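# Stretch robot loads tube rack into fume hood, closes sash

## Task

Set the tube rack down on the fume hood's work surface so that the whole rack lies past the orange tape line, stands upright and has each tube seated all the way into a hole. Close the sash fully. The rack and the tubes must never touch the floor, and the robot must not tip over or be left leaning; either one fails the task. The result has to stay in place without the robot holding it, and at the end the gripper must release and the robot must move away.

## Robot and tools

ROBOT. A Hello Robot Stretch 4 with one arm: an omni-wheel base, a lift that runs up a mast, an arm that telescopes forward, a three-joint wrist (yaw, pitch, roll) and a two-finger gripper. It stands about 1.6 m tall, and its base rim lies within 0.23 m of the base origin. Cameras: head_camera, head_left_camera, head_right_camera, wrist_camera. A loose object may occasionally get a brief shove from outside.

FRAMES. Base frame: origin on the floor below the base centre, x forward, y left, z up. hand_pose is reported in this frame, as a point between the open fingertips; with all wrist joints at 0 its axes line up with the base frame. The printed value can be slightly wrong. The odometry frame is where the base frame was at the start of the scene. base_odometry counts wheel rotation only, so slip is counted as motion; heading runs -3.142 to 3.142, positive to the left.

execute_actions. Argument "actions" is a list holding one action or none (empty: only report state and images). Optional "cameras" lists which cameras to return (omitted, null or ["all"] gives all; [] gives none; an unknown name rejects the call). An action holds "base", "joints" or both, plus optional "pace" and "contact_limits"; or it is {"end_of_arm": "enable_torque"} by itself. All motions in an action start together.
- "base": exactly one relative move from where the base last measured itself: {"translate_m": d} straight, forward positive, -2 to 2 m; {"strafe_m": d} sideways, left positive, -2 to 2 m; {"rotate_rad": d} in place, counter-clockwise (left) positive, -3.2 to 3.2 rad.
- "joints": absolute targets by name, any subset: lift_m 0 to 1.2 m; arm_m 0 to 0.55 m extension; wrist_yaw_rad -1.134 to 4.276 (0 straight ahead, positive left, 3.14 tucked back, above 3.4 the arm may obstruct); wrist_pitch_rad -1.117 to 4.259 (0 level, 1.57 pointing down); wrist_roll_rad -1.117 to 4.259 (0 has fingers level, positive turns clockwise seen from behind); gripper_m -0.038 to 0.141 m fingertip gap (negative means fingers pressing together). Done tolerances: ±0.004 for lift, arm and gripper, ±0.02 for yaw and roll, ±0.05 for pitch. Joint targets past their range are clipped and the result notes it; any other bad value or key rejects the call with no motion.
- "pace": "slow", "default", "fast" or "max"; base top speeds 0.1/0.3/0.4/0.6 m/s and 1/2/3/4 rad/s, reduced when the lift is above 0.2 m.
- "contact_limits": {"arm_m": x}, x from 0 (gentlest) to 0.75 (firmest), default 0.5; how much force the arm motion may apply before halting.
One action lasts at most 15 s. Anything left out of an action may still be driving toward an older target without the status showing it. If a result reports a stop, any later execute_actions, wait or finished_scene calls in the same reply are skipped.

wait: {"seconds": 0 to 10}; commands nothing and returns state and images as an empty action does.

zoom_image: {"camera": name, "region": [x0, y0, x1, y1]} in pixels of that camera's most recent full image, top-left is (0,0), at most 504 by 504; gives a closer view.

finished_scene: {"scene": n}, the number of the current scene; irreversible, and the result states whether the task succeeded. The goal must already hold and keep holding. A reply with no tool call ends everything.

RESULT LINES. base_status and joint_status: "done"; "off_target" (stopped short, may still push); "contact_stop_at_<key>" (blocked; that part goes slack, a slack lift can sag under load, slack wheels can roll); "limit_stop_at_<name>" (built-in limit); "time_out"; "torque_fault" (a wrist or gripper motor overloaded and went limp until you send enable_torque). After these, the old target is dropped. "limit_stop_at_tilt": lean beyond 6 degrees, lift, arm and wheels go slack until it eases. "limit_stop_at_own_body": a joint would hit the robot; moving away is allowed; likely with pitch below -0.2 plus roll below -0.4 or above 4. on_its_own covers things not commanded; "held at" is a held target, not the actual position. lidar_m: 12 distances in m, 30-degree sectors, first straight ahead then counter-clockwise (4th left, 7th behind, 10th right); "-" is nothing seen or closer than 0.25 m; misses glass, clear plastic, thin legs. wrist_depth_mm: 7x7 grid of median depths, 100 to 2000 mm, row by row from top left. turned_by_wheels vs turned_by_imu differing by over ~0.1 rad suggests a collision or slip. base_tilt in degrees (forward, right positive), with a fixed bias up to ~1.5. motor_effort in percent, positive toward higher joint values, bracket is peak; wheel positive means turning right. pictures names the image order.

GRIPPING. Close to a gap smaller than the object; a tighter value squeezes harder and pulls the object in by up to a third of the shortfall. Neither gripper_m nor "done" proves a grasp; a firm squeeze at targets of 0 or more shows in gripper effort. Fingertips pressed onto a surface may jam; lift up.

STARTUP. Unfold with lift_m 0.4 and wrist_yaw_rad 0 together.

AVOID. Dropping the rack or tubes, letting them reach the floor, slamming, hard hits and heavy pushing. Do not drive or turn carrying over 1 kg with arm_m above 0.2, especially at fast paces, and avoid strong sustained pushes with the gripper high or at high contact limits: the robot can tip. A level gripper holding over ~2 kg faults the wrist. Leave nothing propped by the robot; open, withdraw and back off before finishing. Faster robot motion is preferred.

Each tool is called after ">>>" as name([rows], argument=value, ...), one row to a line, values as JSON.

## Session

>>> execute_actions(actions=[])

Scene clock: 0.00 s.
base_odometry: x=+0.000 y=+0.000 heading=+0.000 (m, m, rad; odometry frame)
turned_by_wheels: +0.000 (rad since the last result)
turned_by_imu: +0.000 (rad since the last result)
base_tilt: forward=+0.2 right=-0.3 (deg)
lidar_m: 1.79 1.64 1.10 0.96 1.00 1.30 1.70 1.74 2.01 1.85 1.87 2.80
base_status: not commanded
joint_positions: lift_m=+0.241 arm_m=+0.000 wrist_yaw_rad=+3.178 wrist_pitch_rad=+0.005 wrist_roll_rad=+0.018 gripper_m=+0.057
joint_status: not commanded
motor_effort: lift_m=+18 arm_m=+0 wrist_yaw_rad=+1 wrist_pitch_rad=-8 wrist_roll_rad=+0 gripper_m=-3 wheel_0=+0 wheel_1=+0 wheel_2=+0 (%)
hand_pose: x=-0.1205 y=+0.0770 z=+0.4173 quat_wxyz=(-0.018, -0.003, +0.009, +1.000) (m; base frame)
wrist_depth_mm: - 140 256 1921 - 1756 1281 / - 116 140 1863 1921 1708 1255 / - 118 144 1863 1863 1756 1229 / 120 138 188 1863 1921 1661 1255 / 1708 1756 - 1863 1921 1756 1229 / 1537 1708 211 1808 214 1576 1205 / 1060 1060 1138 156 1098 1205 1182
pictures: head_camera, head_left_camera, head_right_camera, wrist_camera
Images, in order (width x height): head_camera 420x560, head_left_camera 420x672, head_right_camera 420x672, wrist_camera 616x392.

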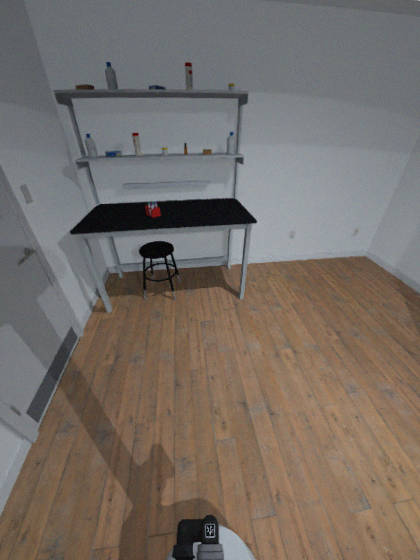

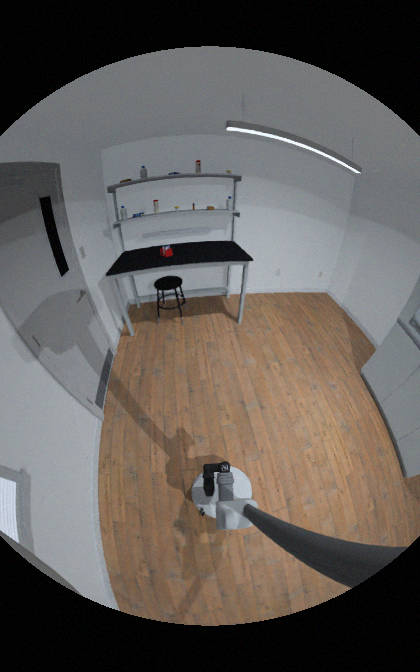

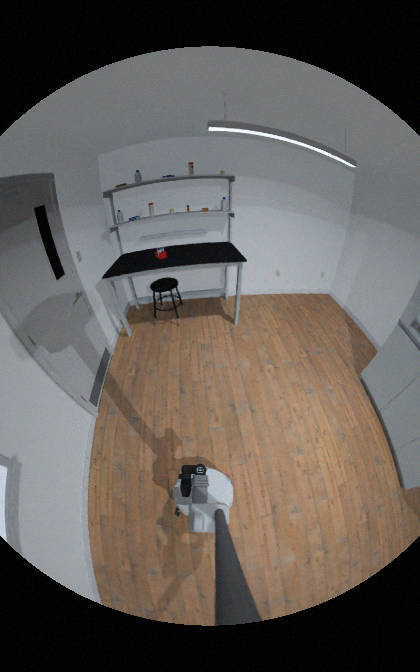

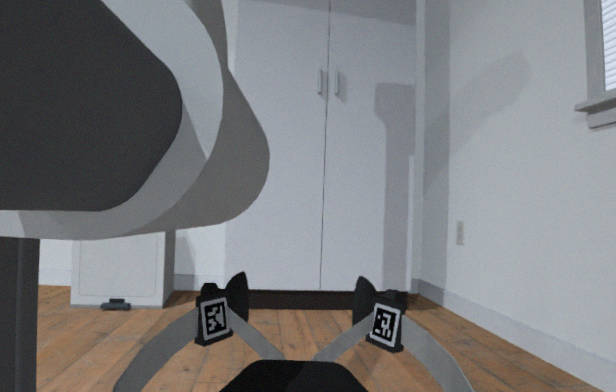

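>>> execute_actions([
  {"base":{"rotate_rad":0.13},"joints":{"lift_m":0.82,"wrist_yaw_rad":0,"gripper_m":0.14}},
], cameras=[])

>>> execute_actions([
  {"base":{"translate_m":1.0}},
], cameras=["head_camera","wrist_camera"])

Scene clock: 3.53 s.
base_odometry: x=+0.000 y=+0.000 heading=+0.129 (m, m, rad; odometry frame)
turned_by_wheels: +0.129 (rad since the last result)
turned_by_imu: +0.130 (rad since the last result)
base_tilt: forward=+0.1 right=-0.1 (deg)
lidar_m: 1.79 1.43 1.06 0.99 1.03 1.46 1.69 1.77 1.95 1.84 1.95 1.89
base_status: done
joint_positions: lift_m=+0.820 arm_m=+0.000 wrist_yaw_rad=+0.000 wrist_pitch_rad=+0.005 wrist_roll_rad=+0.018 gripper_m=+0.140
joint_status: all done
motor_effort: lift_m=+22(25) arm_m=+0(0) wrist_yaw_rad=+0(2) wrist_pitch_rad=-8(8) wrist_roll_rad=+0(0) gripper_m=+0(3) wheel_0=-3(9) wheel_1=-3(10) wheel_2=-3(10) (%)
hand_pose: x=+0.4595 y=-0.0873 z=+0.9963 quat_wxyz=(+1.000, +0.009, +0.003, +0.000) (m; base frame)
wrist_depth_mm: 1618 - - - - - - / 1661 - - - - - - / 1756 - - - - - - / 1661 - - - - - - / 1661 1983 - - - - - / 1661 206 - - - - - / 1618 - - 150 - - -
pictures: none
No camera images: the call's "cameras" was empty. Leave "cameras" out to get every camera's image.

Scene clock: 8.37 s.
base_odometry: x=+0.992 y=+0.129 heading=+0.130 (m, m, rad; odometry frame)
turned_by_wheels: +0.000 (rad since the last result)
turned_by_imu: -0.005 (rad since the last result)
base_tilt: forward=+0.1 right=-0.4 (deg)
lidar_m: 0.77 0.83 1.00 0.98 1.02 1.38 2.71 2.81 1.95 1.91 2.25 0.82
base_status: done
joint_positions: lift_m=+0.820 arm_m=+0.000 wrist_yaw_rad=+0.000 wrist_pitch_rad=+0.005 wrist_roll_rad=+0.018 gripper_m=+0.140
joint_status: not commanded
motor_effort: lift_m=+20(22) arm_m=+0(0) wrist_yaw_rad=+2(1) wrist_pitch_rad=-8(8) wrist_roll_rad=+0(0) gripper_m=+0(1) wheel_0=+2(6) wheel_1=+3(10) wheel_2=-1(13) (%)
hand_pose: x=+0.4594 y=-0.0874 z=+0.9964 quat_wxyz=(+1.000, +0.009, +0.003, +0.000) (m; base frame)
wrist_depth_mm: 1366 1366 1397 1397 1397 1366 1430 / 1138 1205 1366 1430 1397 1397 1430 / 1366 1366 1366 1397 1397 1397 1430 / 1366 1336 1366 1397 1397 1430 1397 / 976 820 1182 1255 1366 1366 1366 / 585 206 569 603 564 574 621 / 1336 1366 1366 150 1366 1281 1008
pictures: head_camera, wrist_camera
Images, in order (width x height): head_camera 420x560, wrist_camera 616x392.

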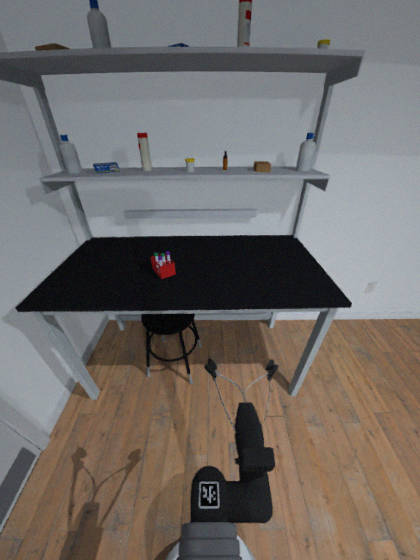

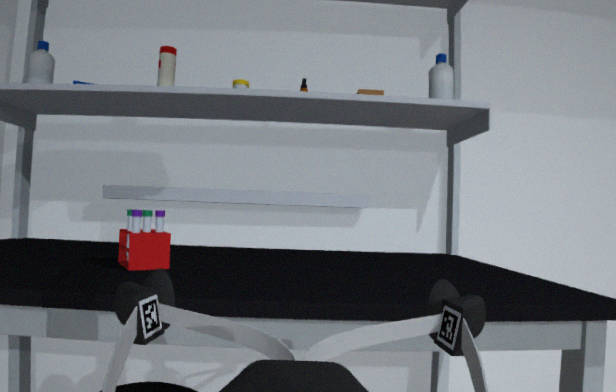

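>>> execute_actions([
  {"base":{"strafe_m":0.29},"joints":{"lift_m":1.05,"wrist_pitch_rad":0.6,"arm_m":0.1}},
], cameras=["wrist_camera"])

>>> zoom_image(camera="wrist_camera", region=[200,30,400,230])

Scene clock: 10.83 s.
base_odometry: x=+0.954 y=+0.417 heading=+0.130 (m, m, rad; odometry frame)
turned_by_wheels: +0.000 (rad since the last result)
turned_by_imu: -0.001 (rad since the last result)
base_tilt: forward=+0.2 right=-0.4 (deg)
lidar_m: 0.77 0.81 0.73 0.69 0.72 1.04 2.71 2.80 2.25 2.22 1.14 0.82
base_status: done
joint_positions: lift_m=+1.050 arm_m=+0.099 wrist_yaw_rad=+0.000 wrist_pitch_rad=+0.602 wrist_roll_rad=+0.018 gripper_m=+0.140
joint_status: all done
motor_effort: lift_m=+21(17) arm_m=+7(9) wrist_yaw_rad=+0(1) wrist_pitch_rad=-6(6) wrist_roll_rad=+0(0) gripper_m=+1(0) wheel_0=-1(8) wheel_1=+2(12) wheel_2=+0(0) (%)
hand_pose: x=+0.5075 y=-0.0874 z=+1.0646 quat_wxyz=(+0.955, +0.008, +0.296, -0.003) (m; base frame)
wrist_depth_mm: 1118 1182 1160 1118 1118 1182 1138 / 1098 1118 1118 1138 1182 1205 1205 / 759 768 768 741 809 820 842 / 580 591 597 609 615 627 627 / 1098 1499 946 960 1576 1537 1618 / 1255 207 931 1499 1618 1499 1618 / 1255 1336 1336 150 1366 1366 1397
pictures: wrist_camera
Images, in order (width x height): wrist_camera 616x392.

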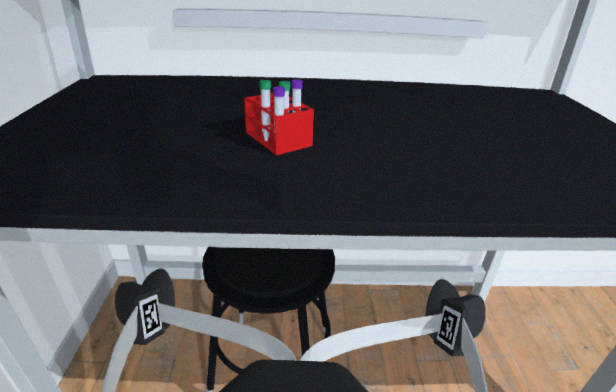

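Region (200, 30, 400, 230) of wrist_camera's 616x392 image, scaled by 2.520.

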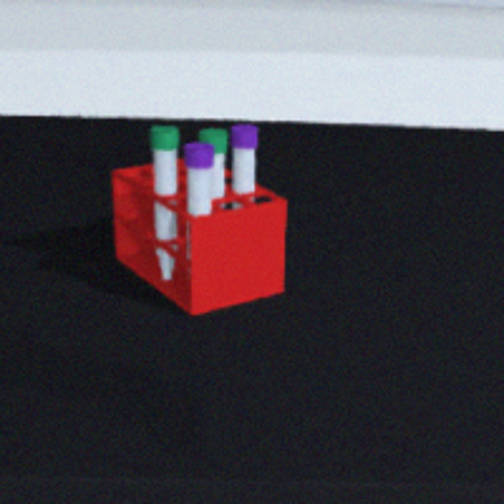

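>>> execute_actions([
  {"base":{"strafe_m":-0.42},"joints":{"arm_m":0.0,"wrist_pitch_rad":0,"lift_m":0.85}},
], cameras=[])

>>> execute_actions([
  {"base":{"rotate_rad":0.6}},
], cameras=[])

>>> execute_actions([
  {"base":{"strafe_m":-0.17}},
], cameras=[])

>>> execute_actions([
  {"base":{"translate_m":0.25},"joints":{"lift_m":0.8}},
], cameras=["head_camera","wrist_camera"])

Scene clock: 14.20 s.
base_odometry: x=+1.008 y=+0.000 heading=+0.130 (m, m, rad; odometry frame)
turned_by_wheels: +0.000 (rad since the last result)
turned_by_imu: +0.000 (rad since the last result)
base_tilt: forward=+0.2 right=-0.4 (deg)
lidar_m: 0.77 0.80 1.12 1.11 1.19 1.61 2.72 2.45 1.83 1.78 2.24 0.82
base_status: done
joint_positions: lift_m=+0.850 arm_m=+0.001 wrist_yaw_rad=+0.000 wrist_pitch_rad=+0.003 wrist_roll_rad=+0.018 gripper_m=+0.140
joint_status: all done
motor_effort: lift_m=+14(16) arm_m=-7(9) wrist_yaw_rad=+0(1) wrist_pitch_rad=-8(12) wrist_roll_rad=+0(0) gripper_m=+2(2) wheel_0=+3(6) wheel_1=-3(11) wheel_2=+0(2) (%)
hand_pose: x=+0.4607 y=-0.0874 z=+1.0278 quat_wxyz=(+1.000, +0.009, +0.001, +0.000) (m; base frame)
wrist_depth_mm: 1366 1366 1430 1430 1397 1397 1397 / 1397 1397 1336 1397 1397 1397 1397 / 1366 1366 1397 1366 1308 1366 1430 / 1366 1366 1336 1397 1397 1397 1430 / 1078 1366 1366 1366 1397 1397 1397 / 585 207 640 654 676 574 1366 / 946 591 591 150 603 603 1397
pictures: none
No camera images: the call's "cameras" was empty. Leave "cameras" out to get every camera's image.

Scene clock: 15.57 s.
base_odometry: x=+1.008 y=+0.001 heading=+0.729 (m, m, rad; odometry frame)
turned_by_wheels: +0.599 (rad since the last result)
turned_by_imu: +0.604 (rad since the last result)
base_tilt: forward=+0.2 right=-0.4 (deg)
lidar_m: 0.85 1.13 1.11 1.24 1.76 2.69 2.30 1.81 1.79 2.08 0.80 0.78
base_status: done
joint_positions: lift_m=+0.850 arm_m=+0.001 wrist_yaw_rad=+0.000 wrist_pitch_rad=+0.003 wrist_roll_rad=+0.018 gripper_m=+0.140
joint_status: not commanded
motor_effort: lift_m=+14(14) arm_m=-7(7) wrist_yaw_rad=+1(1) wrist_pitch_rad=-9(9) wrist_roll_rad=+0(0) gripper_m=+0(1) wheel_0=-2(7) wheel_1=-4(11) wheel_2=-3(10) (%)
hand_pose: x=+0.4607 y=-0.0874 z=+1.0278 quat_wxyz=(+1.000, +0.009, +0.001, +0.000) (m; base frame)
wrist_depth_mm: 976 1160 1464 1499 1430 1281 1138 / 960 1182 1499 1661 1397 1229 1138 / 976 1160 1430 1499 1397 1229 1118 / 976 1182 1499 1576 1397 1205 1118 / 976 1160 1397 1537 1336 1255 1138 / 991 208 778 723 676 554 699 / 991 1060 1464 150 603 504 466
pictures: none
No camera images: the call's "cameras" was empty. Leave "cameras" out to get every camera's image.

Scene clock: 17.40 s.
base_odometry: x=+1.121 y=-0.126 heading=+0.729 (m, m, rad; odometry frame)
turned_by_wheels: +0.000 (rad since the last result)
turned_by_imu: +0.000 (rad since the last result)
base_tilt: forward=+0.3 right=-0.3 (deg)
lidar_m: 0.72 1.06 1.26 1.37 2.00 2.79 2.12 1.68 2.29 1.94 0.70 0.68
base_status: done
joint_positions: lift_m=+0.850 arm_m=+0.001 wrist_yaw_rad=+0.000 wrist_pitch_rad=+0.003 wrist_roll_rad=+0.018 gripper_m=+0.140
joint_status: not commanded
motor_effort: lift_m=+14(14) arm_m=-7(7) wrist_yaw_rad=+1(1) wrist_pitch_rad=-9(9) wrist_roll_rad=+0(0) gripper_m=+1(1) wheel_0=+3(13) wheel_1=-2(11) wheel_2=+0(3) (%)
hand_pose: x=+0.4607 y=-0.0874 z=+1.0278 quat_wxyz=(+1.000, +0.009, +0.001, +0.000) (m; base frame)
wrist_depth_mm: 1118 1308 1537 1537 1366 1182 1060 / 1118 1366 1661 1576 1281 1118 891 / 1078 1308 1537 1464 1281 1160 1042 / 1098 1336 1618 1499 1281 1118 1042 / 1078 1255 1537 1397 1308 1118 1042 / 1060 207 647 668 683 554 699 / 1042 1308 1576 150 480 421 442
pictures: none
No camera images: the call's "cameras" was empty. Leave "cameras" out to get every camera's image.

Scene clock: 19.67 s.
base_odometry: x=+1.308 y=+0.040 heading=+0.730 (m, m, rad; odometry frame)
turned_by_wheels: +0.001 (rad since the last result)
turned_by_imu: -0.001 (rad since the last result)
base_tilt: forward=+0.1 right=-0.3 (deg)
lidar_m: 0.50 0.75 1.09 1.20 1.76 3.01 2.32 1.88 2.60 0.65 0.48 0.48
base_status: done
joint_positions: lift_m=+0.800 arm_m=+0.001 wrist_yaw_rad=+0.000 wrist_pitch_rad=+0.003 wrist_roll_rad=+0.018 gripper_m=+0.140
joint_status: all done
motor_effort: lift_m=+14(11) arm_m=-7(7) wrist_yaw_rad=+2(1) wrist_pitch_rad=-9(9) wrist_roll_rad=+0(0) gripper_m=+1(2) wheel_0=+4(7) wheel_1=+5(10) wheel_2=+0(11) (%)
hand_pose: x=+0.4606 y=-0.0874 z=+0.9778 quat_wxyz=(+1.000, +0.009, +0.001, +0.000) (m; base frame)
wrist_depth_mm: 976 1138 1397 1308 1078 732 640 / 991 1160 1138 976 946 904 866 / 976 1182 1366 1281 1118 976 891 / 976 1205 1430 1255 1078 960 854 / 904 931 1025 554 1060 946 854 / 564 207 445 462 473 389 488 / 976 459 349 150 297 296 320
pictures: head_camera, wrist_camera
Images, in order (width x height): head_camera 420x560, wrist_camera 616x392.

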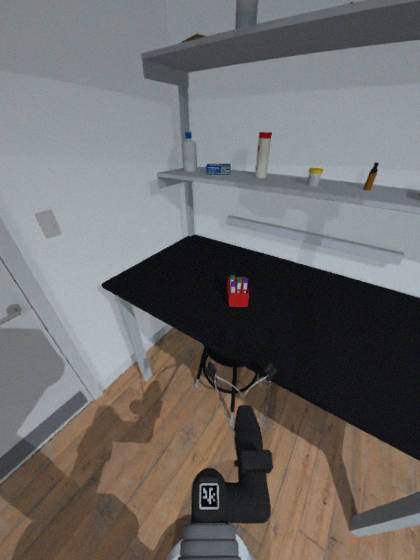

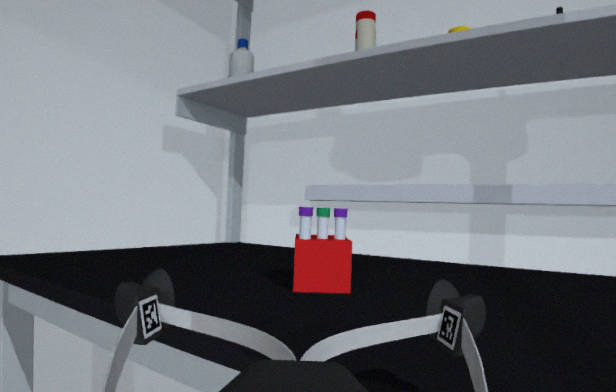

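>>> execute_actions([
  {"base":{"strafe_m":-0.035},"joints":{"arm_m":0.3,"lift_m":0.795}},
], cameras=["wrist_camera"])

Scene clock: 21.83 s.
base_odometry: x=+1.331 y=+0.014 heading=+0.730 (m, m, rad; odometry frame)
turned_by_wheels: +0.000 (rad since the last result)
turned_by_imu: -0.001 (rad since the last result)
base_tilt: forward=+0.1 right=-0.3 (deg)
lidar_m: 0.54 0.73 1.13 1.22 1.81 3.02 2.30 1.85 2.57 0.63 0.48 0.45
base_status: done
joint_positions: lift_m=+0.795 arm_m=+0.299 wrist_yaw_rad=+0.000 wrist_pitch_rad=+0.002 wrist_roll_rad=+0.018 gripper_m=+0.140
joint_status: all done
motor_effort: lift_m=+14(12) arm_m=+7(6) wrist_yaw_rad=+1(3) wrist_pitch_rad=-8(9) wrist_roll_rad=+0(0) gripper_m=+1(1) wheel_0=+2(12) wheel_1=-2(11) wheel_2=+0(1) (%)
hand_pose: x=+0.7582 y=-0.0874 z=+0.9729 quat_wxyz=(+1.000, +0.009, +0.001, +0.000) (m; base frame)
wrist_depth_mm: 842 931 699 683 683 676 647 / 842 931 976 931 831 741 668 / 842 1025 1098 976 820 741 661 / 842 1025 1078 798 809 707 640 / 798 946 917 289 798 723 654 / 379 207 257 256 402 366 462 / 255 254 264 150 278 278 304
pictures: wrist_camera
Images, in order (width x height): wrist_camera 616x392.

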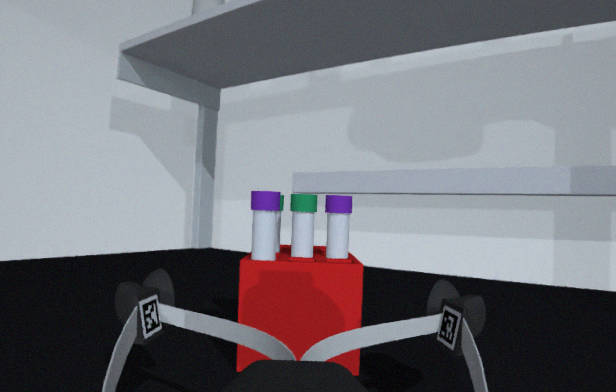

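Face at 0.257; advance 0.09.

>>> execute_actions([
  {"joints":{"arm_m":0.39}},
], cameras=[])

>>> execute_actions([
  {"joints":{"gripper_m":0.02}},
], cameras=[])

>>> execute_actions([
  {"joints":{"lift_m":0.86},"pace":"slow"},
], cameras=["wrist_camera","head_camera"])

Scene clock: 23.33 s.
base_odometry: x=+1.331 y=+0.014 heading=+0.730 (m, m, rad; odometry frame)
turned_by_wheels: +0.000 (rad since the last result)
turned_by_imu: +0.000 (rad since the last result)
base_tilt: forward=+0.1 right=-0.2 (deg)
lidar_m: 0.51 0.73 1.12 1.24 1.80 3.02 2.28 1.85 2.59 0.63 0.48 0.46
base_status: not commanded
joint_positions: lift_m=+0.795 arm_m=+0.389 wrist_yaw_rad=+0.000 wrist_pitch_rad=+0.002 wrist_roll_rad=+0.018 gripper_m=+0.140
joint_status: all done
motor_effort: lift_m=+14(14) arm_m=+8(10) wrist_yaw_rad=+1(1) wrist_pitch_rad=-7(7) wrist_roll_rad=-1(0) gripper_m=-1(0) wheel_0=+2(2) wheel_1=-2(2) wheel_2=+0(0) (%)
hand_pose: x=+0.8481 y=-0.0874 z=+0.9729 quat_wxyz=(+1.000, +0.009, +0.001, +0.000) (m; base frame)
wrist_depth_mm: 798 750 691 676 668 654 609 / 809 917 946 878 778 668 609 / 788 976 991 866 759 668 603 / 809 976 976 723 699 634 574 / 759 904 750 212 732 654 591 / 377 206 177 177 188 366 455 / 255 254 176 150 257 278 301
pictures: none
No camera images: the call's "cameras" was empty. Leave "cameras" out to get every camera's image.

Scene clock: 25.50 s.
base_odometry: x=+1.331 y=+0.014 heading=+0.730 (m, m, rad; odometry frame)
turned_by_wheels: +0.000 (rad since the last result)
turned_by_imu: -0.001 (rad since the last result)
base_tilt: forward=+0.2 right=-0.1 (deg)
lidar_m: 0.51 0.72 1.12 1.25 1.82 3.02 2.28 1.83 2.59 0.63 0.48 0.45
base_status: not commanded
joint_positions: lift_m=+0.795 arm_m=+0.389 wrist_yaw_rad=+0.000 wrist_pitch_rad=-0.002 wrist_roll_rad=+0.018 gripper_m=+0.021
joint_status: all done
motor_effort: lift_m=+14(14) arm_m=+7(7) wrist_yaw_rad=+2(1) wrist_pitch_rad=+5(8) wrist_roll_rad=+0(0) gripper_m=-31(31) wheel_0=+2(3) wheel_1=-2(2) wheel_2=+0(0) (%)
hand_pose: x=+0.8482 y=-0.0874 z=+0.9741 quat_wxyz=(+1.000, +0.009, -0.001, +0.000) (m; base frame)
wrist_depth_mm: 809 732 683 676 661 647 609 / 820 878 931 878 759 668 603 / 798 960 976 878 768 668 597 / 798 960 976 715 683 615 549 / 788 904 661 220 732 661 597 / 397 415 173 173 180 484 484 / 264 244 173 173 174 266 315
pictures: none
No camera images: the call's "cameras" was empty. Leave "cameras" out to get every camera's image.

Scene clock: 26.93 s.
base_odometry: x=+1.331 y=+0.014 heading=+0.730 (m, m, rad; odometry frame)
turned_by_wheels: +0.000 (rad since the last result)
turned_by_imu: +0.000 (rad since the last result)
base_tilt: forward=+0.2 right=-0.2 (deg)
lidar_m: 0.51 0.73 1.12 1.23 1.82 3.02 2.29 1.85 2.59 0.61 0.48 0.45
base_status: not commanded
joint_positions: lift_m=+0.860 arm_m=+0.389 wrist_yaw_rad=+0.000 wrist_pitch_rad=+0.003 wrist_roll_rad=+0.018 gripper_m=+0.021
joint_status: all done
motor_effort: lift_m=+23(18) arm_m=+7(7) wrist_yaw_rad=+1(2) wrist_pitch_rad=-11(11) wrist_roll_rad=+0(0) gripper_m=-32(33) wheel_0=+2(2) wheel_1=-2(2) wheel_2=+0(0) (%)
hand_pose: x=+0.8482 y=-0.0874 z=+1.0369 quat_wxyz=(+1.000, +0.009, +0.002, +0.000) (m; base frame)
wrist_depth_mm: 809 904 574 549 539 539 535 / 798 768 820 809 732 683 603 / 798 976 991 866 768 661 597 / 798 960 976 741 715 634 580 / 798 960 917 215 732 640 585 / 597 615 176 173 183 640 585 / 402 370 174 174 176 404 455
pictures: head_camera, wrist_camera
Images, in order (width x height): head_camera 420x560, wrist_camera 616x392.

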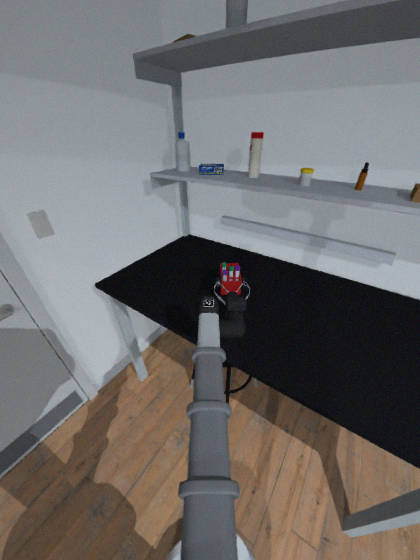

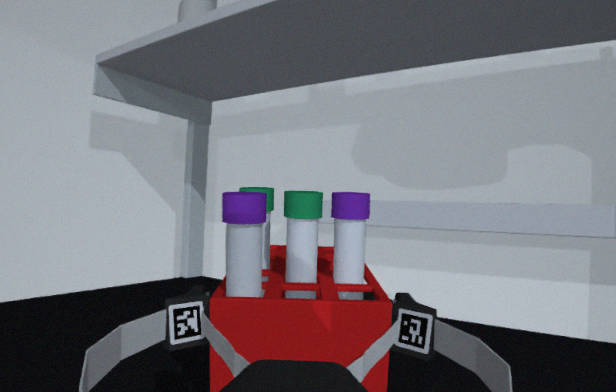

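>>> execute_actions([
  {"base":{"translate_m":-0.3},"joints":{"arm_m":0.0},"pace":"slow"},
], cameras=[])

>>> execute_actions([
  {"base":{"rotate_rad":-2.17},"pace":"slow"},
])

Scene clock: 32.33 s.
base_odometry: x=+1.108 y=-0.185 heading=+0.729 (m, m, rad; odometry frame)
turned_by_wheels: +0.000 (rad since the last result)
turned_by_imu: -0.001 (rad since the last result)
base_tilt: forward=+0.0 right=-0.3 (deg)
lidar_m: 0.42 1.12 1.32 1.46 2.06 2.77 2.04 1.61 2.14 1.98 0.73 0.71
base_status: done
joint_positions: lift_m=+0.860 arm_m=+0.001 wrist_yaw_rad=+0.000 wrist_pitch_rad=+0.003 wrist_roll_rad=+0.018 gripper_m=+0.021
joint_status: all done
motor_effort: lift_m=+22(22) arm_m=-7(6) wrist_yaw_rad=+1(1) wrist_pitch_rad=-12(11) wrist_roll_rad=+0(0) gripper_m=-32(31) wheel_0=-4(11) wheel_1=-5(8) wheel_2=+5(7) (%)
hand_pose: x=+0.4607 y=-0.0874 z=+1.0369 quat_wxyz=(+1.000, +0.009, +0.002, +0.000) (m; base frame)
wrist_depth_mm: 1138 1397 1537 1537 1397 1229 1098 / 1138 1366 1756 1576 1366 1182 854 / 1160 1397 1537 1430 1336 1138 1060 / 1138 1430 1618 1464 1308 1160 1078 / 1098 1281 991 215 1308 1205 1060 / 1098 831 176 173 183 723 741 / 1098 1255 173 173 176 427 466
pictures: none
No camera images: the call's "cameras" was empty. Leave "cameras" out to get every camera's image.

Scene clock: 35.80 s.
base_odometry: x=+1.108 y=-0.185 heading=-1.440 (m, m, rad; odometry frame)
turned_by_wheels: -2.169 (rad since the last result)
turned_by_imu: -2.189 (rad since the last result)
base_tilt: forward=+0.1 right=-0.3 (deg)
lidar_m: 0.43 2.15 0.76 0.70 0.73 1.02 1.32 1.37 1.90 2.80 2.16 1.60
base_status: done
joint_positions: lift_m=+0.860 arm_m=+0.001 wrist_yaw_rad=+0.000 wrist_pitch_rad=+0.003 wrist_roll_rad=+0.018 gripper_m=+0.021
joint_status: not commanded
motor_effort: lift_m=+22(22) arm_m=-7(7) wrist_yaw_rad=+1(1) wrist_pitch_rad=-12(11) wrist_roll_rad=+1(0) gripper_m=-31(31) wheel_0=+3(6) wheel_1=+6(8) wheel_2=+6(8) (%)
hand_pose: x=+0.4607 y=-0.0874 z=+1.0369 quat_wxyz=(+1.000, +0.009, +0.002, +0.000) (m; base frame)
wrist_depth_mm: - - - - 1336 1397 1366 / - - - - 1499 - - / - - - - 1537 - - / - - - - 1366 1983 - / - - - 215 1336 1366 1499 / - - 175 173 183 1366 1308 / - - 173 173 176 1308 1308
pictures: head_camera, head_left_camera, head_right_camera, wrist_camera
Images, in order (width x height): head_camera 420x560, head_left_camera 420x672, head_right_camera 420x672, wrist_camera 616x392.

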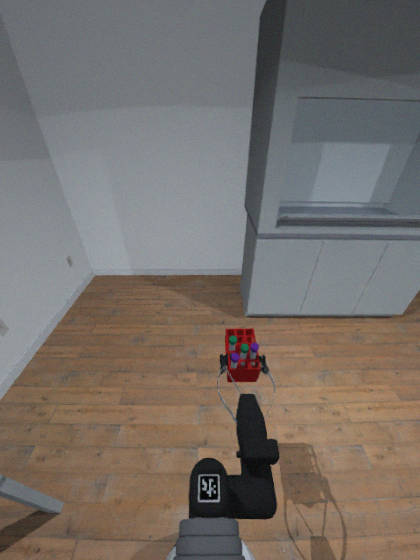

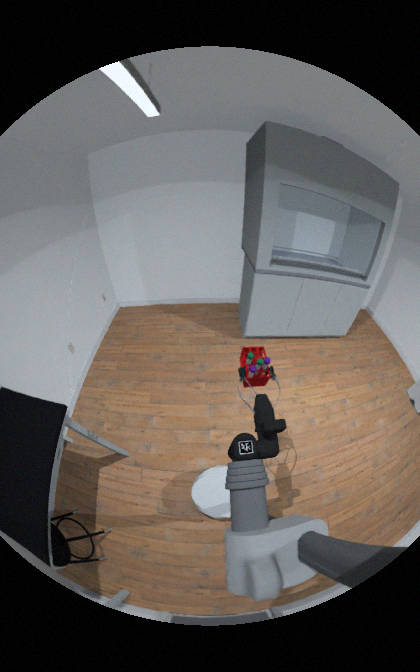

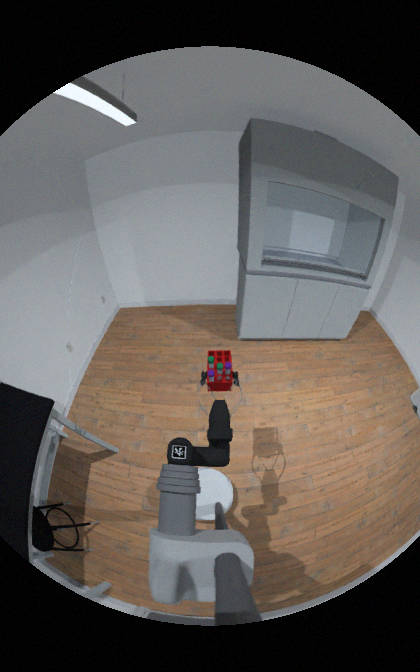

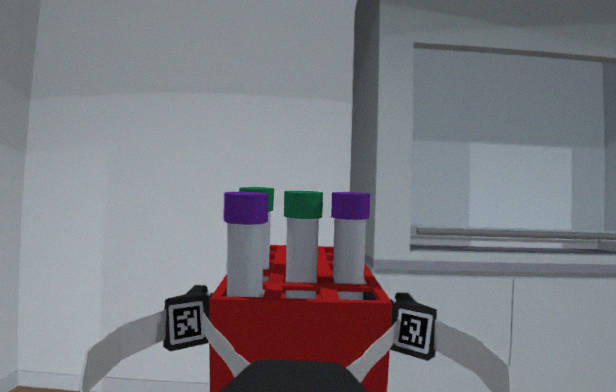

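>>> execute_actions([
  {"base":{"rotate_rad":1.57},"pace":"slow"},
], cameras=[])

>>> execute_actions([
  {"base":{"strafe_m":0.25},"joints":{"arm_m":0.36},"pace":"slow"},
], cameras=[])

>>> execute_actions([
  {"joints":{"lift_m":0.8},"pace":"slow"},
], cameras=["head_camera","wrist_camera"])

Scene clock: 39.37 s.
base_odometry: x=+1.108 y=-0.185 heading=+0.129 (m, m, rad; odometry frame)
turned_by_wheels: +1.569 (rad since the last result)
turned_by_imu: +1.582 (rad since the last result)
base_tilt: forward=+0.3 right=-0.3 (deg)
lidar_m: 0.43 0.74 1.01 1.31 1.36 1.93 2.78 2.18 1.61 1.58 2.13 0.74
base_status: done
joint_positions: lift_m=+0.860 arm_m=+0.001 wrist_yaw_rad=+0.000 wrist_pitch_rad=+0.003 wrist_roll_rad=+0.018 gripper_m=+0.021
joint_status: not commanded
motor_effort: lift_m=+22(22) arm_m=-7(7) wrist_yaw_rad=+0(0) wrist_pitch_rad=-12(11) wrist_roll_rad=+0(0) gripper_m=-32(31) wheel_0=-5(7) wheel_1=-5(8) wheel_2=-3(8) (%)
hand_pose: x=+0.4607 y=-0.0874 z=+1.0369 quat_wxyz=(+1.000, +0.009, +0.002, +0.000) (m; base frame)
wrist_depth_mm: 1308 1336 1308 1308 1308 1366 1336 / 1098 1308 1366 1308 1308 1336 1336 / 1281 1281 1336 1308 1336 1336 1336 / 1281 1281 1281 1336 1308 1336 1308 / 1281 1308 976 214 1308 1308 1308 / 603 640 175 173 183 1281 1308 / 496 480 173 173 175 500 1281
pictures: none
No camera images: the call's "cameras" was empty. Leave "cameras" out to get every camera's image.

Scene clock: 44.23 s.
base_odometry: x=+1.075 y=+0.062 heading=+0.130 (m, m, rad; odometry frame)
turned_by_wheels: +0.000 (rad since the last result)
turned_by_imu: -0.002 (rad since the last result)
base_tilt: forward=+0.1 right=-0.2 (deg)
lidar_m: 0.70 0.74 1.00 1.06 1.11 1.52 2.78 2.52 1.89 1.85 2.14 0.74
base_status: done
joint_positions: lift_m=+0.860 arm_m=+0.359 wrist_yaw_rad=+0.000 wrist_pitch_rad=+0.003 wrist_roll_rad=+0.018 gripper_m=+0.021
joint_status: all done
motor_effort: lift_m=+22(22) arm_m=+7(9) wrist_yaw_rad=+0(1) wrist_pitch_rad=-11(11) wrist_roll_rad=+0(0) gripper_m=-32(31) wheel_0=-4(9) wheel_1=+5(6) wheel_2=+0(0) (%)
hand_pose: x=+0.8181 y=-0.0874 z=+1.0369 quat_wxyz=(+1.000, +0.009, +0.002, +0.000) (m; base frame)
wrist_depth_mm: 615 621 647 946 960 723 976 / 842 842 809 809 778 750 676 / 946 946 946 960 960 960 960 / 946 931 917 866 946 946 946 / 931 931 931 216 946 960 946 / 603 615 175 172 183 715 960 / 402 370 173 174 176 404 455
pictures: none
No camera images: the call's "cameras" was empty. Leave "cameras" out to get every camera's image.

Scene clock: 45.60 s.
base_odometry: x=+1.075 y=+0.062 heading=+0.130 (m, m, rad; odometry frame)
turned_by_wheels: +0.000 (rad since the last result)
turned_by_imu: +0.000 (rad since the last result)
base_tilt: forward=+0.1 right=-0.4 (deg)
lidar_m: 0.71 0.72 1.00 1.06 1.11 1.53 2.79 2.52 1.86 1.86 2.14 0.75
base_status: not commanded
joint_positions: lift_m=+0.800 arm_m=+0.359 wrist_yaw_rad=+0.000 wrist_pitch_rad=+0.002 wrist_roll_rad=+0.018 gripper_m=+0.021
joint_status: all done
motor_effort: lift_m=+13(20) arm_m=+8(7) wrist_yaw_rad=-1(1) wrist_pitch_rad=-9(11) wrist_roll_rad=+0(0) gripper_m=-32(32) wheel_0=-3(4) wheel_1=+5(5) wheel_2=+0(0) (%)
hand_pose: x=+0.8181 y=-0.0874 z=+0.9779 quat_wxyz=(+1.000, +0.009, +0.001, +0.000) (m; base frame)
wrist_depth_mm: 699 707 683 668 668 654 831 / 931 946 931 946 946 866 960 / 946 931 946 946 960 960 976 / 931 931 842 854 946 960 946 / 831 917 661 217 931 946 976 / 399 413 173 173 184 477 480 / 266 249 174 173 175 271 315
pictures: head_camera, wrist_camera
Images, in order (width x height): head_camera 420x560, wrist_camera 616x392.

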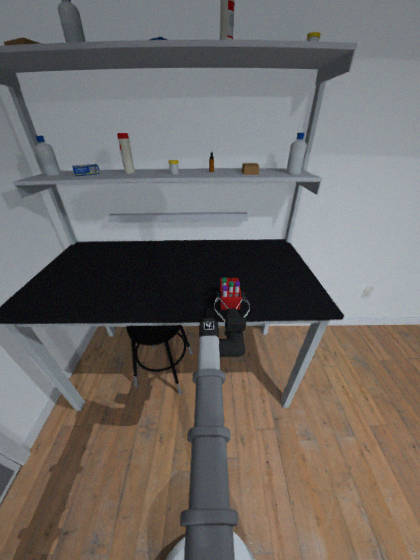

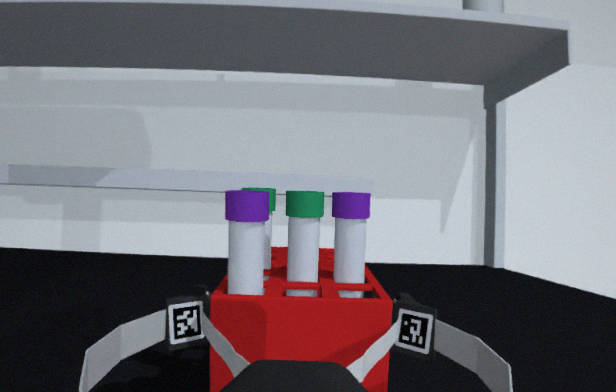

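>>> execute_actions([
  {"joints":{"lift_m":0.794,"gripper_m":0.14}},
], cameras=[])

>>> execute_actions([
  {"joints":{"arm_m":0.0}},
], cameras=["wrist_camera"])

>>> execute_actions([
  {"base":{"rotate_rad":-1.57},"joints":{"lift_m":0.86,"gripper_m":0.0}},
], cameras=[])

>>> execute_actions([
  {"base":{"strafe_m":-0.75}},
], cameras=[])

>>> execute_actions([
  {"base":{"translate_m":0.75}},
], cameras=["wrist_camera","head_camera"])

Scene clock: 48.20 s.
base_odometry: x=+1.075 y=+0.062 heading=+0.130 (m, m, rad; odometry frame)
turned_by_wheels: +0.000 (rad since the last result)
turned_by_imu: -0.001 (rad since the last result)
base_tilt: forward=+0.1 right=-0.2 (deg)
lidar_m: 0.71 0.73 1.01 1.06 1.11 1.53 2.78 2.54 1.88 1.86 2.14 0.76
base_status: not commanded
joint_positions: lift_m=+0.794 arm_m=+0.359 wrist_yaw_rad=+0.000 wrist_pitch_rad=+0.002 wrist_roll_rad=+0.018 gripper_m=+0.140
joint_status: all done
motor_effort: lift_m=+13(13) arm_m=+7(7) wrist_yaw_rad=+0(2) wrist_pitch_rad=-7(8) wrist_roll_rad=+0(0) gripper_m=+1(33) wheel_0=-4(4) wheel_1=+5(5) wheel_2=+0(0) (%)
hand_pose: x=+0.8182 y=-0.0874 z=+0.9721 quat_wxyz=(+1.000, +0.009, +0.001, +0.000) (m; base frame)
wrist_depth_mm: 715 723 691 683 676 676 683 / 946 931 946 960 976 891 976 / 946 931 946 946 946 960 960 / 931 904 854 866 931 960 960 / 788 866 750 224 931 960 960 / 377 206 189 190 191 364 455 / 254 252 189 150 256 277 298
pictures: none
No camera images: the call's "cameras" was empty. Leave "cameras" out to get every camera's image.

Scene clock: 50.37 s.
base_odometry: x=+1.075 y=+0.062 heading=+0.130 (m, m, rad; odometry frame)
turned_by_wheels: +0.000 (rad since the last result)
turned_by_imu: -0.001 (rad since the last result)
base_tilt: forward=+0.3 right=-0.4 (deg)
lidar_m: 0.69 0.72 1.01 1.06 1.12 1.54 2.79 2.53 1.88 1.85 2.13 0.74
base_status: not commanded
joint_positions: lift_m=+0.794 arm_m=+0.001 wrist_yaw_rad=+0.000 wrist_pitch_rad=+0.002 wrist_roll_rad=+0.018 gripper_m=+0.140
joint_status: all done
motor_effort: lift_m=+14(14) arm_m=-7(11) wrist_yaw_rad=+1(1) wrist_pitch_rad=-8(8) wrist_roll_rad=+0(0) gripper_m=+1(1) wheel_0=-4(4) wheel_1=+5(5) wheel_2=+0(0) (%)
hand_pose: x=+0.4607 y=-0.0874 z=+0.9719 quat_wxyz=(+1.000, +0.009, +0.001, +0.000) (m; base frame)
wrist_depth_mm: 1336 1308 1308 1281 1336 1336 1336 / 1138 1138 1118 1182 1042 1308 1366 / 1308 1308 1308 1308 1281 1308 1308 / 1308 1281 1308 1281 1308 1336 1336 / 809 878 976 554 1138 1281 1281 / 512 206 484 525 492 496 535 / 1281 1255 1255 150 1160 539 539
pictures: wrist_camera
Images, in order (width x height): wrist_camera 616x392.

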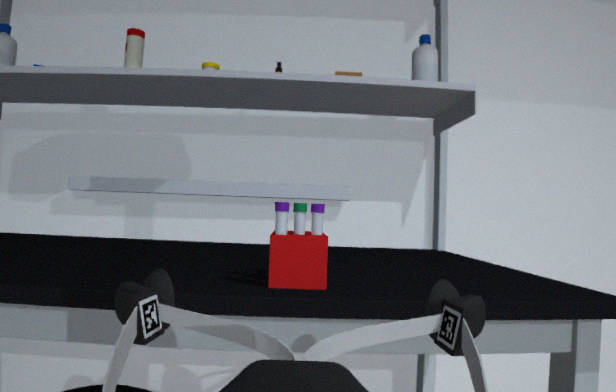

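Scene clock: 52.73 s.
base_odometry: x=+1.075 y=+0.062 heading=-1.439 (m, m, rad; odometry frame)
turned_by_wheels: -1.569 (rad since the last result)
turned_by_imu: -1.584 (rad since the last result)
base_tilt: forward=+0.2 right=-0.3 (deg)
lidar_m: 1.84 2.15 0.74 0.70 0.74 1.02 1.07 1.12 1.54 2.79 2.53 1.87
base_status: done
joint_positions: lift_m=+0.860 arm_m=+0.001 wrist_yaw_rad=+0.000 wrist_pitch_rad=+0.002 wrist_roll_rad=+0.018 gripper_m=+0.000
joint_status: all done
motor_effort: lift_m=+21(23) arm_m=-7(7) wrist_yaw_rad=+0(1) wrist_pitch_rad=-8(8) wrist_roll_rad=+0(0) gripper_m=-6(7) wheel_0=+5(6) wheel_1=+4(12) wheel_2=+5(9) (%)
hand_pose: x=+0.4607 y=-0.0874 z=+1.0373 quat_wxyz=(+1.000, +0.009, +0.001, +0.000) (m; base frame)
wrist_depth_mm: - - - - 1618 1661 1618 / - - - - 1863 - - / - - - - - - - / - - - - - - - / - - - - 1661 1618 1618 / - - - 204 1618 1537 1576 / - - - 173 176 1576 1576
pictures: none
No camera images: the call's "cameras" was empty. Leave "cameras" out to get every camera's image.

Scene clock: 56.57 s.
base_odometry: x=+0.332 y=-0.036 heading=-1.439 (m, m, rad; odometry frame)
turned_by_wheels: +0.000 (rad since the last result)
turned_by_imu: +0.000 (rad since the last result)
base_tilt: forward=+0.2 right=-0.4 (deg)
lidar_m: 1.78 2.75 1.54 1.45 1.51 1.13 1.08 1.11 1.58 2.03 2.07 1.84
base_status: done
joint_positions: lift_m=+0.860 arm_m=+0.001 wrist_yaw_rad=+0.000 wrist_pitch_rad=+0.002 wrist_roll_rad=+0.018 gripper_m=+0.000
joint_status: not commanded
motor_effort: lift_m=+21(21) arm_m=-7(7) wrist_yaw_rad=+1(0) wrist_pitch_rad=-9(8) wrist_roll_rad=+0(0) gripper_m=-5(7) wheel_0=+2(11) wheel_1=-2(14) wheel_2=+0(4) (%)
hand_pose: x=+0.4607 y=-0.0874 z=+1.0373 quat_wxyz=(+1.000, +0.009, +0.001, +0.000) (m; base frame)
wrist_depth_mm: - - 1618 1618 1618 1618 - / - - 1708 - - 1661 - / - - 1983 - - 1921 - / - - 1661 - - 1863 - / - - 1618 1618 1576 1576 - / - - 1537 203 1576 1576 - / - - 1576 173 176 1618 -
pictures: none
No camera images: the call's "cameras" was empty. Leave "cameras" out to get every camera's image.

Scene clock: 60.57 s.
base_odometry: x=+0.430 y=-0.779 heading=-1.439 (m, m, rad; odometry frame)
turned_by_wheels: +0.000 (rad since the last result)
turned_by_imu: -0.004 (rad since the last result)
base_tilt: forward=+0.1 right=-0.3 (deg)
lidar_m: 1.04 1.08 2.33 1.49 1.53 1.89 1.83 1.91 2.18 2.01 1.45 1.09
base_status: done
joint_positions: lift_m=+0.860 arm_m=+0.001 wrist_yaw_rad=+0.000 wrist_pitch_rad=+0.002 wrist_roll_rad=+0.018 gripper_m=+0.000
joint_status: not commanded
motor_effort: lift_m=+20(21) arm_m=-7(7) wrist_yaw_rad=+0(1) wrist_pitch_rad=-8(8) wrist_roll_rad=-1(0) gripper_m=-6(7) wheel_0=+3(9) wheel_1=+4(10) wheel_2=-3(13) (%)
hand_pose: x=+0.4606 y=-0.0874 z=+1.0373 quat_wxyz=(+1.000, +0.009, +0.001, +0.000) (m; base frame)
wrist_depth_mm: 1708 842 1537 1537 1537 1537 1308 / 1661 820 1499 1499 1499 1464 1308 / 1756 842 1537 1499 1499 1499 1336 / 1661 831 1430 1499 1464 1499 1336 / 1661 831 878 866 1308 1366 878 / 1618 809 809 204 831 820 820 / 1618 809 798 174 175 809 820
pictures: head_camera, wrist_camera
Images, in order (width x height): head_camera 420x560, wrist_camera 616x392.

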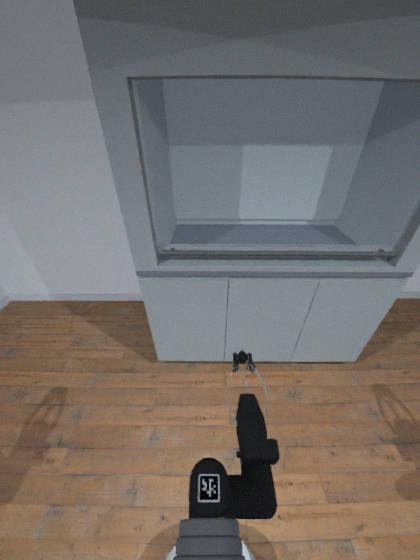

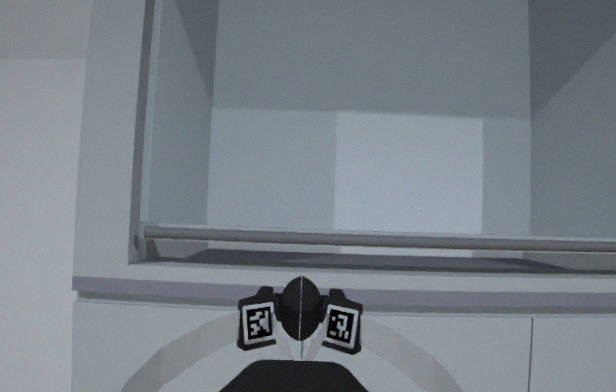

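>>> execute_actions([
  {"base":{"strafe_m":-0.15},"joints":{"lift_m":0.81}},
], cameras=[])

>>> execute_actions([
  {"base":{"translate_m":0.42},"joints":{"arm_m":0.1}},
], cameras=["wrist_camera","head_camera"])

Scene clock: 62.57 s.
base_odometry: x=+0.282 y=-0.799 heading=-1.439 (m, m, rad; odometry frame)
turned_by_wheels: +0.000 (rad since the last result)
turned_by_imu: +0.000 (rad since the last result)
base_tilt: forward=+0.1 right=-0.2 (deg)
lidar_m: 1.03 1.08 2.51 1.64 1.68 1.89 1.84 1.91 2.04 1.83 2.42 1.06
base_status: done
joint_positions: lift_m=+0.810 arm_m=+0.001 wrist_yaw_rad=+0.000 wrist_pitch_rad=+0.002 wrist_roll_rad=+0.018 gripper_m=+0.000
joint_status: all done
motor_effort: lift_m=+14(20) arm_m=-6(7) wrist_yaw_rad=+2(1) wrist_pitch_rad=-9(8) wrist_roll_rad=+0(0) gripper_m=-7(7) wheel_0=+3(9) wheel_1=-3(11) wheel_2=+0(3) (%)
hand_pose: x=+0.4606 y=-0.0874 z=+0.9879 quat_wxyz=(+1.000, +0.009, +0.001, +0.000) (m; base frame)
wrist_depth_mm: 831 1118 1499 1499 1537 1499 1098 / 831 1138 1464 1499 1499 1464 1078 / 831 1138 1499 1499 1499 1499 1078 / 842 1042 1499 1464 1499 1464 1042 / 831 820 820 820 820 891 842 / 820 820 809 204 820 820 820 / 809 798 820 173 176 809 809
pictures: none
No camera images: the call's "cameras" was empty. Leave "cameras" out to get every camera's image.

Scene clock: 65.47 s.
base_odometry: x=+0.337 y=-1.215 heading=-1.439 (m, m, rad; odometry frame)
turned_by_wheels: +0.000 (rad since the last result)
turned_by_imu: -0.002 (rad since the last result)
base_tilt: forward=+0.2 right=-0.2 (deg)
lidar_m: 0.61 0.64 2.10 2.41 1.77 2.30 2.27 2.37 1.94 1.92 0.87 0.65
base_status: done
joint_positions: lift_m=+0.810 arm_m=+0.099 wrist_yaw_rad=+0.000 wrist_pitch_rad=+0.002 wrist_roll_rad=+0.018 gripper_m=+0.000
joint_status: all done
motor_effort: lift_m=+14(14) arm_m=+7(7) wrist_yaw_rad=+0(2) wrist_pitch_rad=-8(8) wrist_roll_rad=+0(0) gripper_m=-7(7) wheel_0=+3(11) wheel_1=+4(9) wheel_2=-1(13) (%)
hand_pose: x=+0.5582 y=-0.0874 z=+0.9878 quat_wxyz=(+1.000, +0.009, +0.001, +0.000) (m; base frame)
wrist_depth_mm: 741 946 960 976 976 960 976 / 750 960 960 976 960 976 976 / 741 946 976 976 946 960 976 / 353 355 960 960 960 946 976 / 668 707 768 691 715 741 768 / 294 296 298 204 325 329 332 / 296 294 293 173 176 297 297
pictures: head_camera, wrist_camera
Images, in order (width x height): head_camera 420x560, wrist_camera 616x392.

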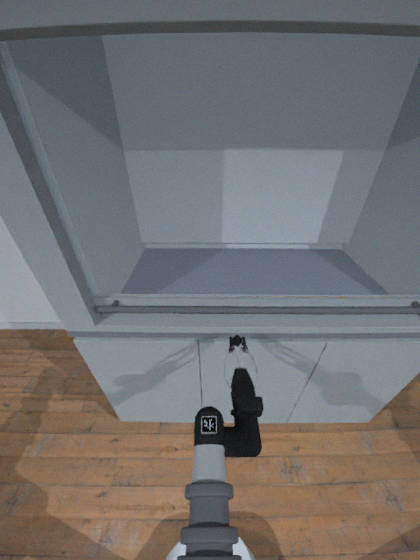

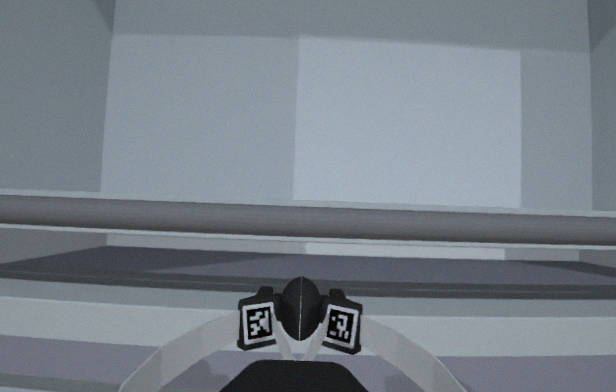

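>>> execute_actions([
  {"joints":{"arm_m":0.28,"lift_m":0.812},"pace":"slow","contact_limits":{"arm_m":0.1}},
], cameras=["wrist_camera","head_camera"])

Scene clock: 68.93 s.
base_odometry: x=+0.337 y=-1.215 heading=-1.439 (m, m, rad; odometry frame)
turned_by_wheels: +0.000 (rad since the last result)
turned_by_imu: -0.001 (rad since the last result)
base_tilt: forward=+0.2 right=-0.4 (deg)
lidar_m: 0.61 0.65 2.09 2.39 1.75 2.32 2.27 2.38 1.94 1.92 0.86 0.63
base_status: not commanded
joint_positions: lift_m=+0.812 arm_m=+0.279 wrist_yaw_rad=+0.000 wrist_pitch_rad=+0.002 wrist_roll_rad=+0.018 gripper_m=+0.000
joint_status: all done
motor_effort: lift_m=+22(21) arm_m=+7(9) wrist_yaw_rad=+2(0) wrist_pitch_rad=-8(8) wrist_roll_rad=+1(1) gripper_m=-7(6) wheel_0=+4(4) wheel_1=+4(4) wheel_2=-1(1) (%)
contact_limits: arm_m 0.1
hand_pose: x=+0.7381 y=-0.0874 z=+0.9892 quat_wxyz=(+1.000, +0.009, +0.001, +0.000) (m; base frame)
wrist_depth_mm: 732 778 778 778 788 778 788 / 750 778 778 768 788 788 788 / 741 768 768 778 778 778 788 / 129 133 175 176 176 768 768 / 125 124 124 124 124 125 - / 384 404 415 204 455 459 466 / 185 185 179 174 173 212 211
pictures: head_camera, wrist_camera
Images, in order (width x height): head_camera 420x560, wrist_camera 616x392.

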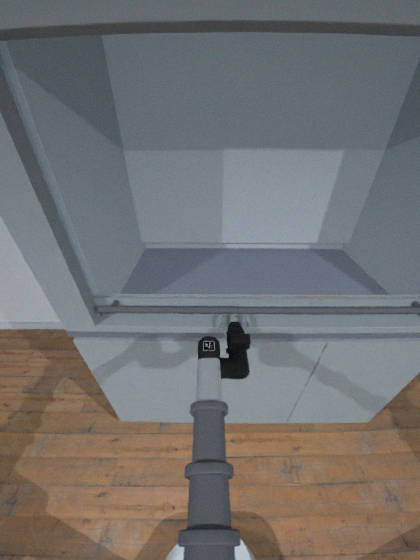

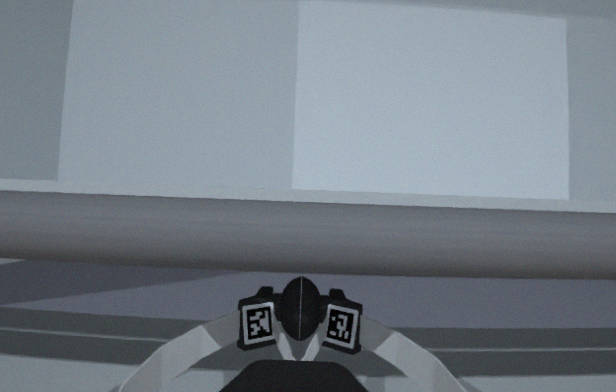

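>>> execute_actions([
  {"joints":{"lift_m":0.99},"pace":"slow"},
], cameras=["wrist_camera","head_camera"])

Scene clock: 70.57 s.
base_odometry: x=+0.337 y=-1.215 heading=-1.439 (m, m, rad; odometry frame)
turned_by_wheels: +0.000 (rad since the last result)
turned_by_imu: +0.000 (rad since the last result)
base_tilt: forward=+0.1 right=-0.2 (deg)
lidar_m: 0.61 0.63 2.10 2.40 1.75 2.31 2.27 2.37 1.94 1.91 0.88 0.64
base_status: not commanded
joint_positions: lift_m=+0.859 arm_m=+0.279 wrist_yaw_rad=+0.000 wrist_pitch_rad=+0.008 wrist_roll_rad=+0.018 gripper_m=+0.000
joint_status: lift_m contact_stop (moved +0.047 of +0.178)
on_its_own: lift_m is slack since a contact_stop (your +0.990 is given up); wrist_pitch_rad is at rest, and its effort (-24) is outside its rest range (-23 to +23)
motor_effort: lift_m=+18(36) arm_m=+5(7) wrist_yaw_rad=+2(4) wrist_pitch_rad=-24(100) wrist_roll_rad=+0(0) gripper_m=-7(7) wheel_0=+4(4) wheel_1=+4(4) wheel_2=-1(1) (%)
hand_pose: x=+0.7385 y=-0.0875 z=+1.0352 quat_wxyz=(+1.000, +0.009, +0.004, +0.000) (m; base frame)
wrist_depth_mm: 741 778 778 778 778 788 778 / 741 778 768 778 778 778 788 / 732 768 768 768 778 778 778 / 723 778 768 768 778 778 788 / 125 126 128 130 132 175 175 / 430 125 124 123 123 123 - / 357 355 342 173 176 402 402
pictures: head_camera, wrist_camera
Images, in order (width x height): head_camera 420x560, wrist_camera 616x392.

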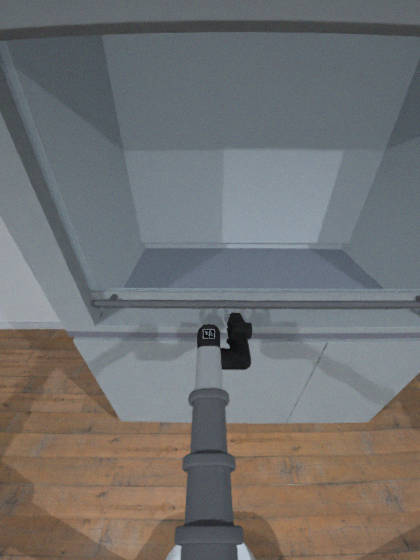

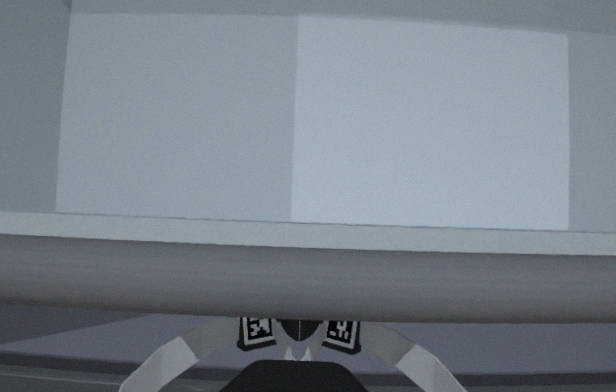

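>>> execute_actions([
  {"joints":{"lift_m":0.85,"arm_m":0.31},"pace":"slow","contact_limits":{"arm_m":0.1}},
], cameras=[])

>>> execute_actions([
  {"joints":{"lift_m":0.99},"pace":"slow"},
], cameras=["wrist_camera"])

Scene clock: 72.40 s.
base_odometry: x=+0.337 y=-1.215 heading=-1.439 (m, m, rad; odometry frame)
turned_by_wheels: +0.000 (rad since the last result)
turned_by_imu: +0.000 (rad since the last result)
base_tilt: forward=+0.2 right=-0.2 (deg)
lidar_m: 0.62 0.63 2.11 2.41 1.74 2.31 2.26 2.36 1.94 1.91 0.87 0.64
base_status: not commanded
joint_positions: lift_m=+0.850 arm_m=+0.309 wrist_yaw_rad=+0.000 wrist_pitch_rad=+0.003 wrist_roll_rad=+0.018 gripper_m=+0.000
joint_status: all done
motor_effort: lift_m=+14(17) arm_m=+7(10) wrist_yaw_rad=+2(3) wrist_pitch_rad=-10(25) wrist_roll_rad=+0(0) gripper_m=-7(7) wheel_0=+3(4) wheel_1=+4(4) wheel_2=-1(1) (%)
contact_limits: arm_m 0.1
hand_pose: x=+0.7681 y=-0.0875 z=+1.0278 quat_wxyz=(+1.000, +0.009, +0.001, +0.000) (m; base frame)
wrist_depth_mm: 732 741 750 741 741 759 750 / 741 750 741 750 759 750 759 / 723 750 732 741 741 750 750 / 668 741 732 741 750 741 750 / - - - 124 145 146 - / 445 - - - - - - / 345 345 332 174 176 399 394
pictures: none
No camera images: the call's "cameras" was empty. Leave "cameras" out to get every camera's image.

Scene clock: 73.57 s.
base_odometry: x=+0.337 y=-1.215 heading=-1.439 (m, m, rad; odometry frame)
turned_by_wheels: +0.000 (rad since the last result)
turned_by_imu: +0.000 (rad since the last result)
base_tilt: forward=+0.2 right=-0.2 (deg)
lidar_m: 0.61 0.65 2.10 2.41 1.75 2.33 2.26 2.38 1.93 1.94 0.88 0.65
base_status: not commanded
joint_positions: lift_m=+0.884 arm_m=+0.309 wrist_yaw_rad=+0.000 wrist_pitch_rad=+0.003 wrist_roll_rad=+0.017 gripper_m=+0.000
joint_status: lift_m contact_stop (moved +0.034 of +0.140)
on_its_own: lift_m is slack since a contact_stop (your +0.990 is given up)
motor_effort: lift_m=+18(32) arm_m=+5(7) wrist_yaw_rad=+1(2) wrist_pitch_rad=-9(98) wrist_roll_rad=+1(4) gripper_m=-7(7) wheel_0=+3(3) wheel_1=+4(4) wheel_2=-1(1) (%)
hand_pose: x=+0.7685 y=-0.0875 z=+1.0615 quat_wxyz=(+1.000, +0.009, +0.001, +0.000) (m; base frame)
wrist_depth_mm: 732 750 741 750 750 768 759 / 750 741 750 741 759 759 750 / 732 750 750 741 741 741 759 / 732 732 732 741 741 741 750 / 144 144 144 144 145 145 154 / - - - - - - - / 410 394 415 - 427 - -
pictures: wrist_camera
Images, in order (width x height): wrist_camera 616x392.

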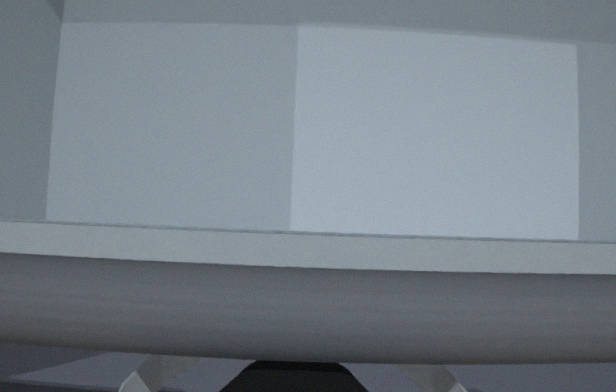

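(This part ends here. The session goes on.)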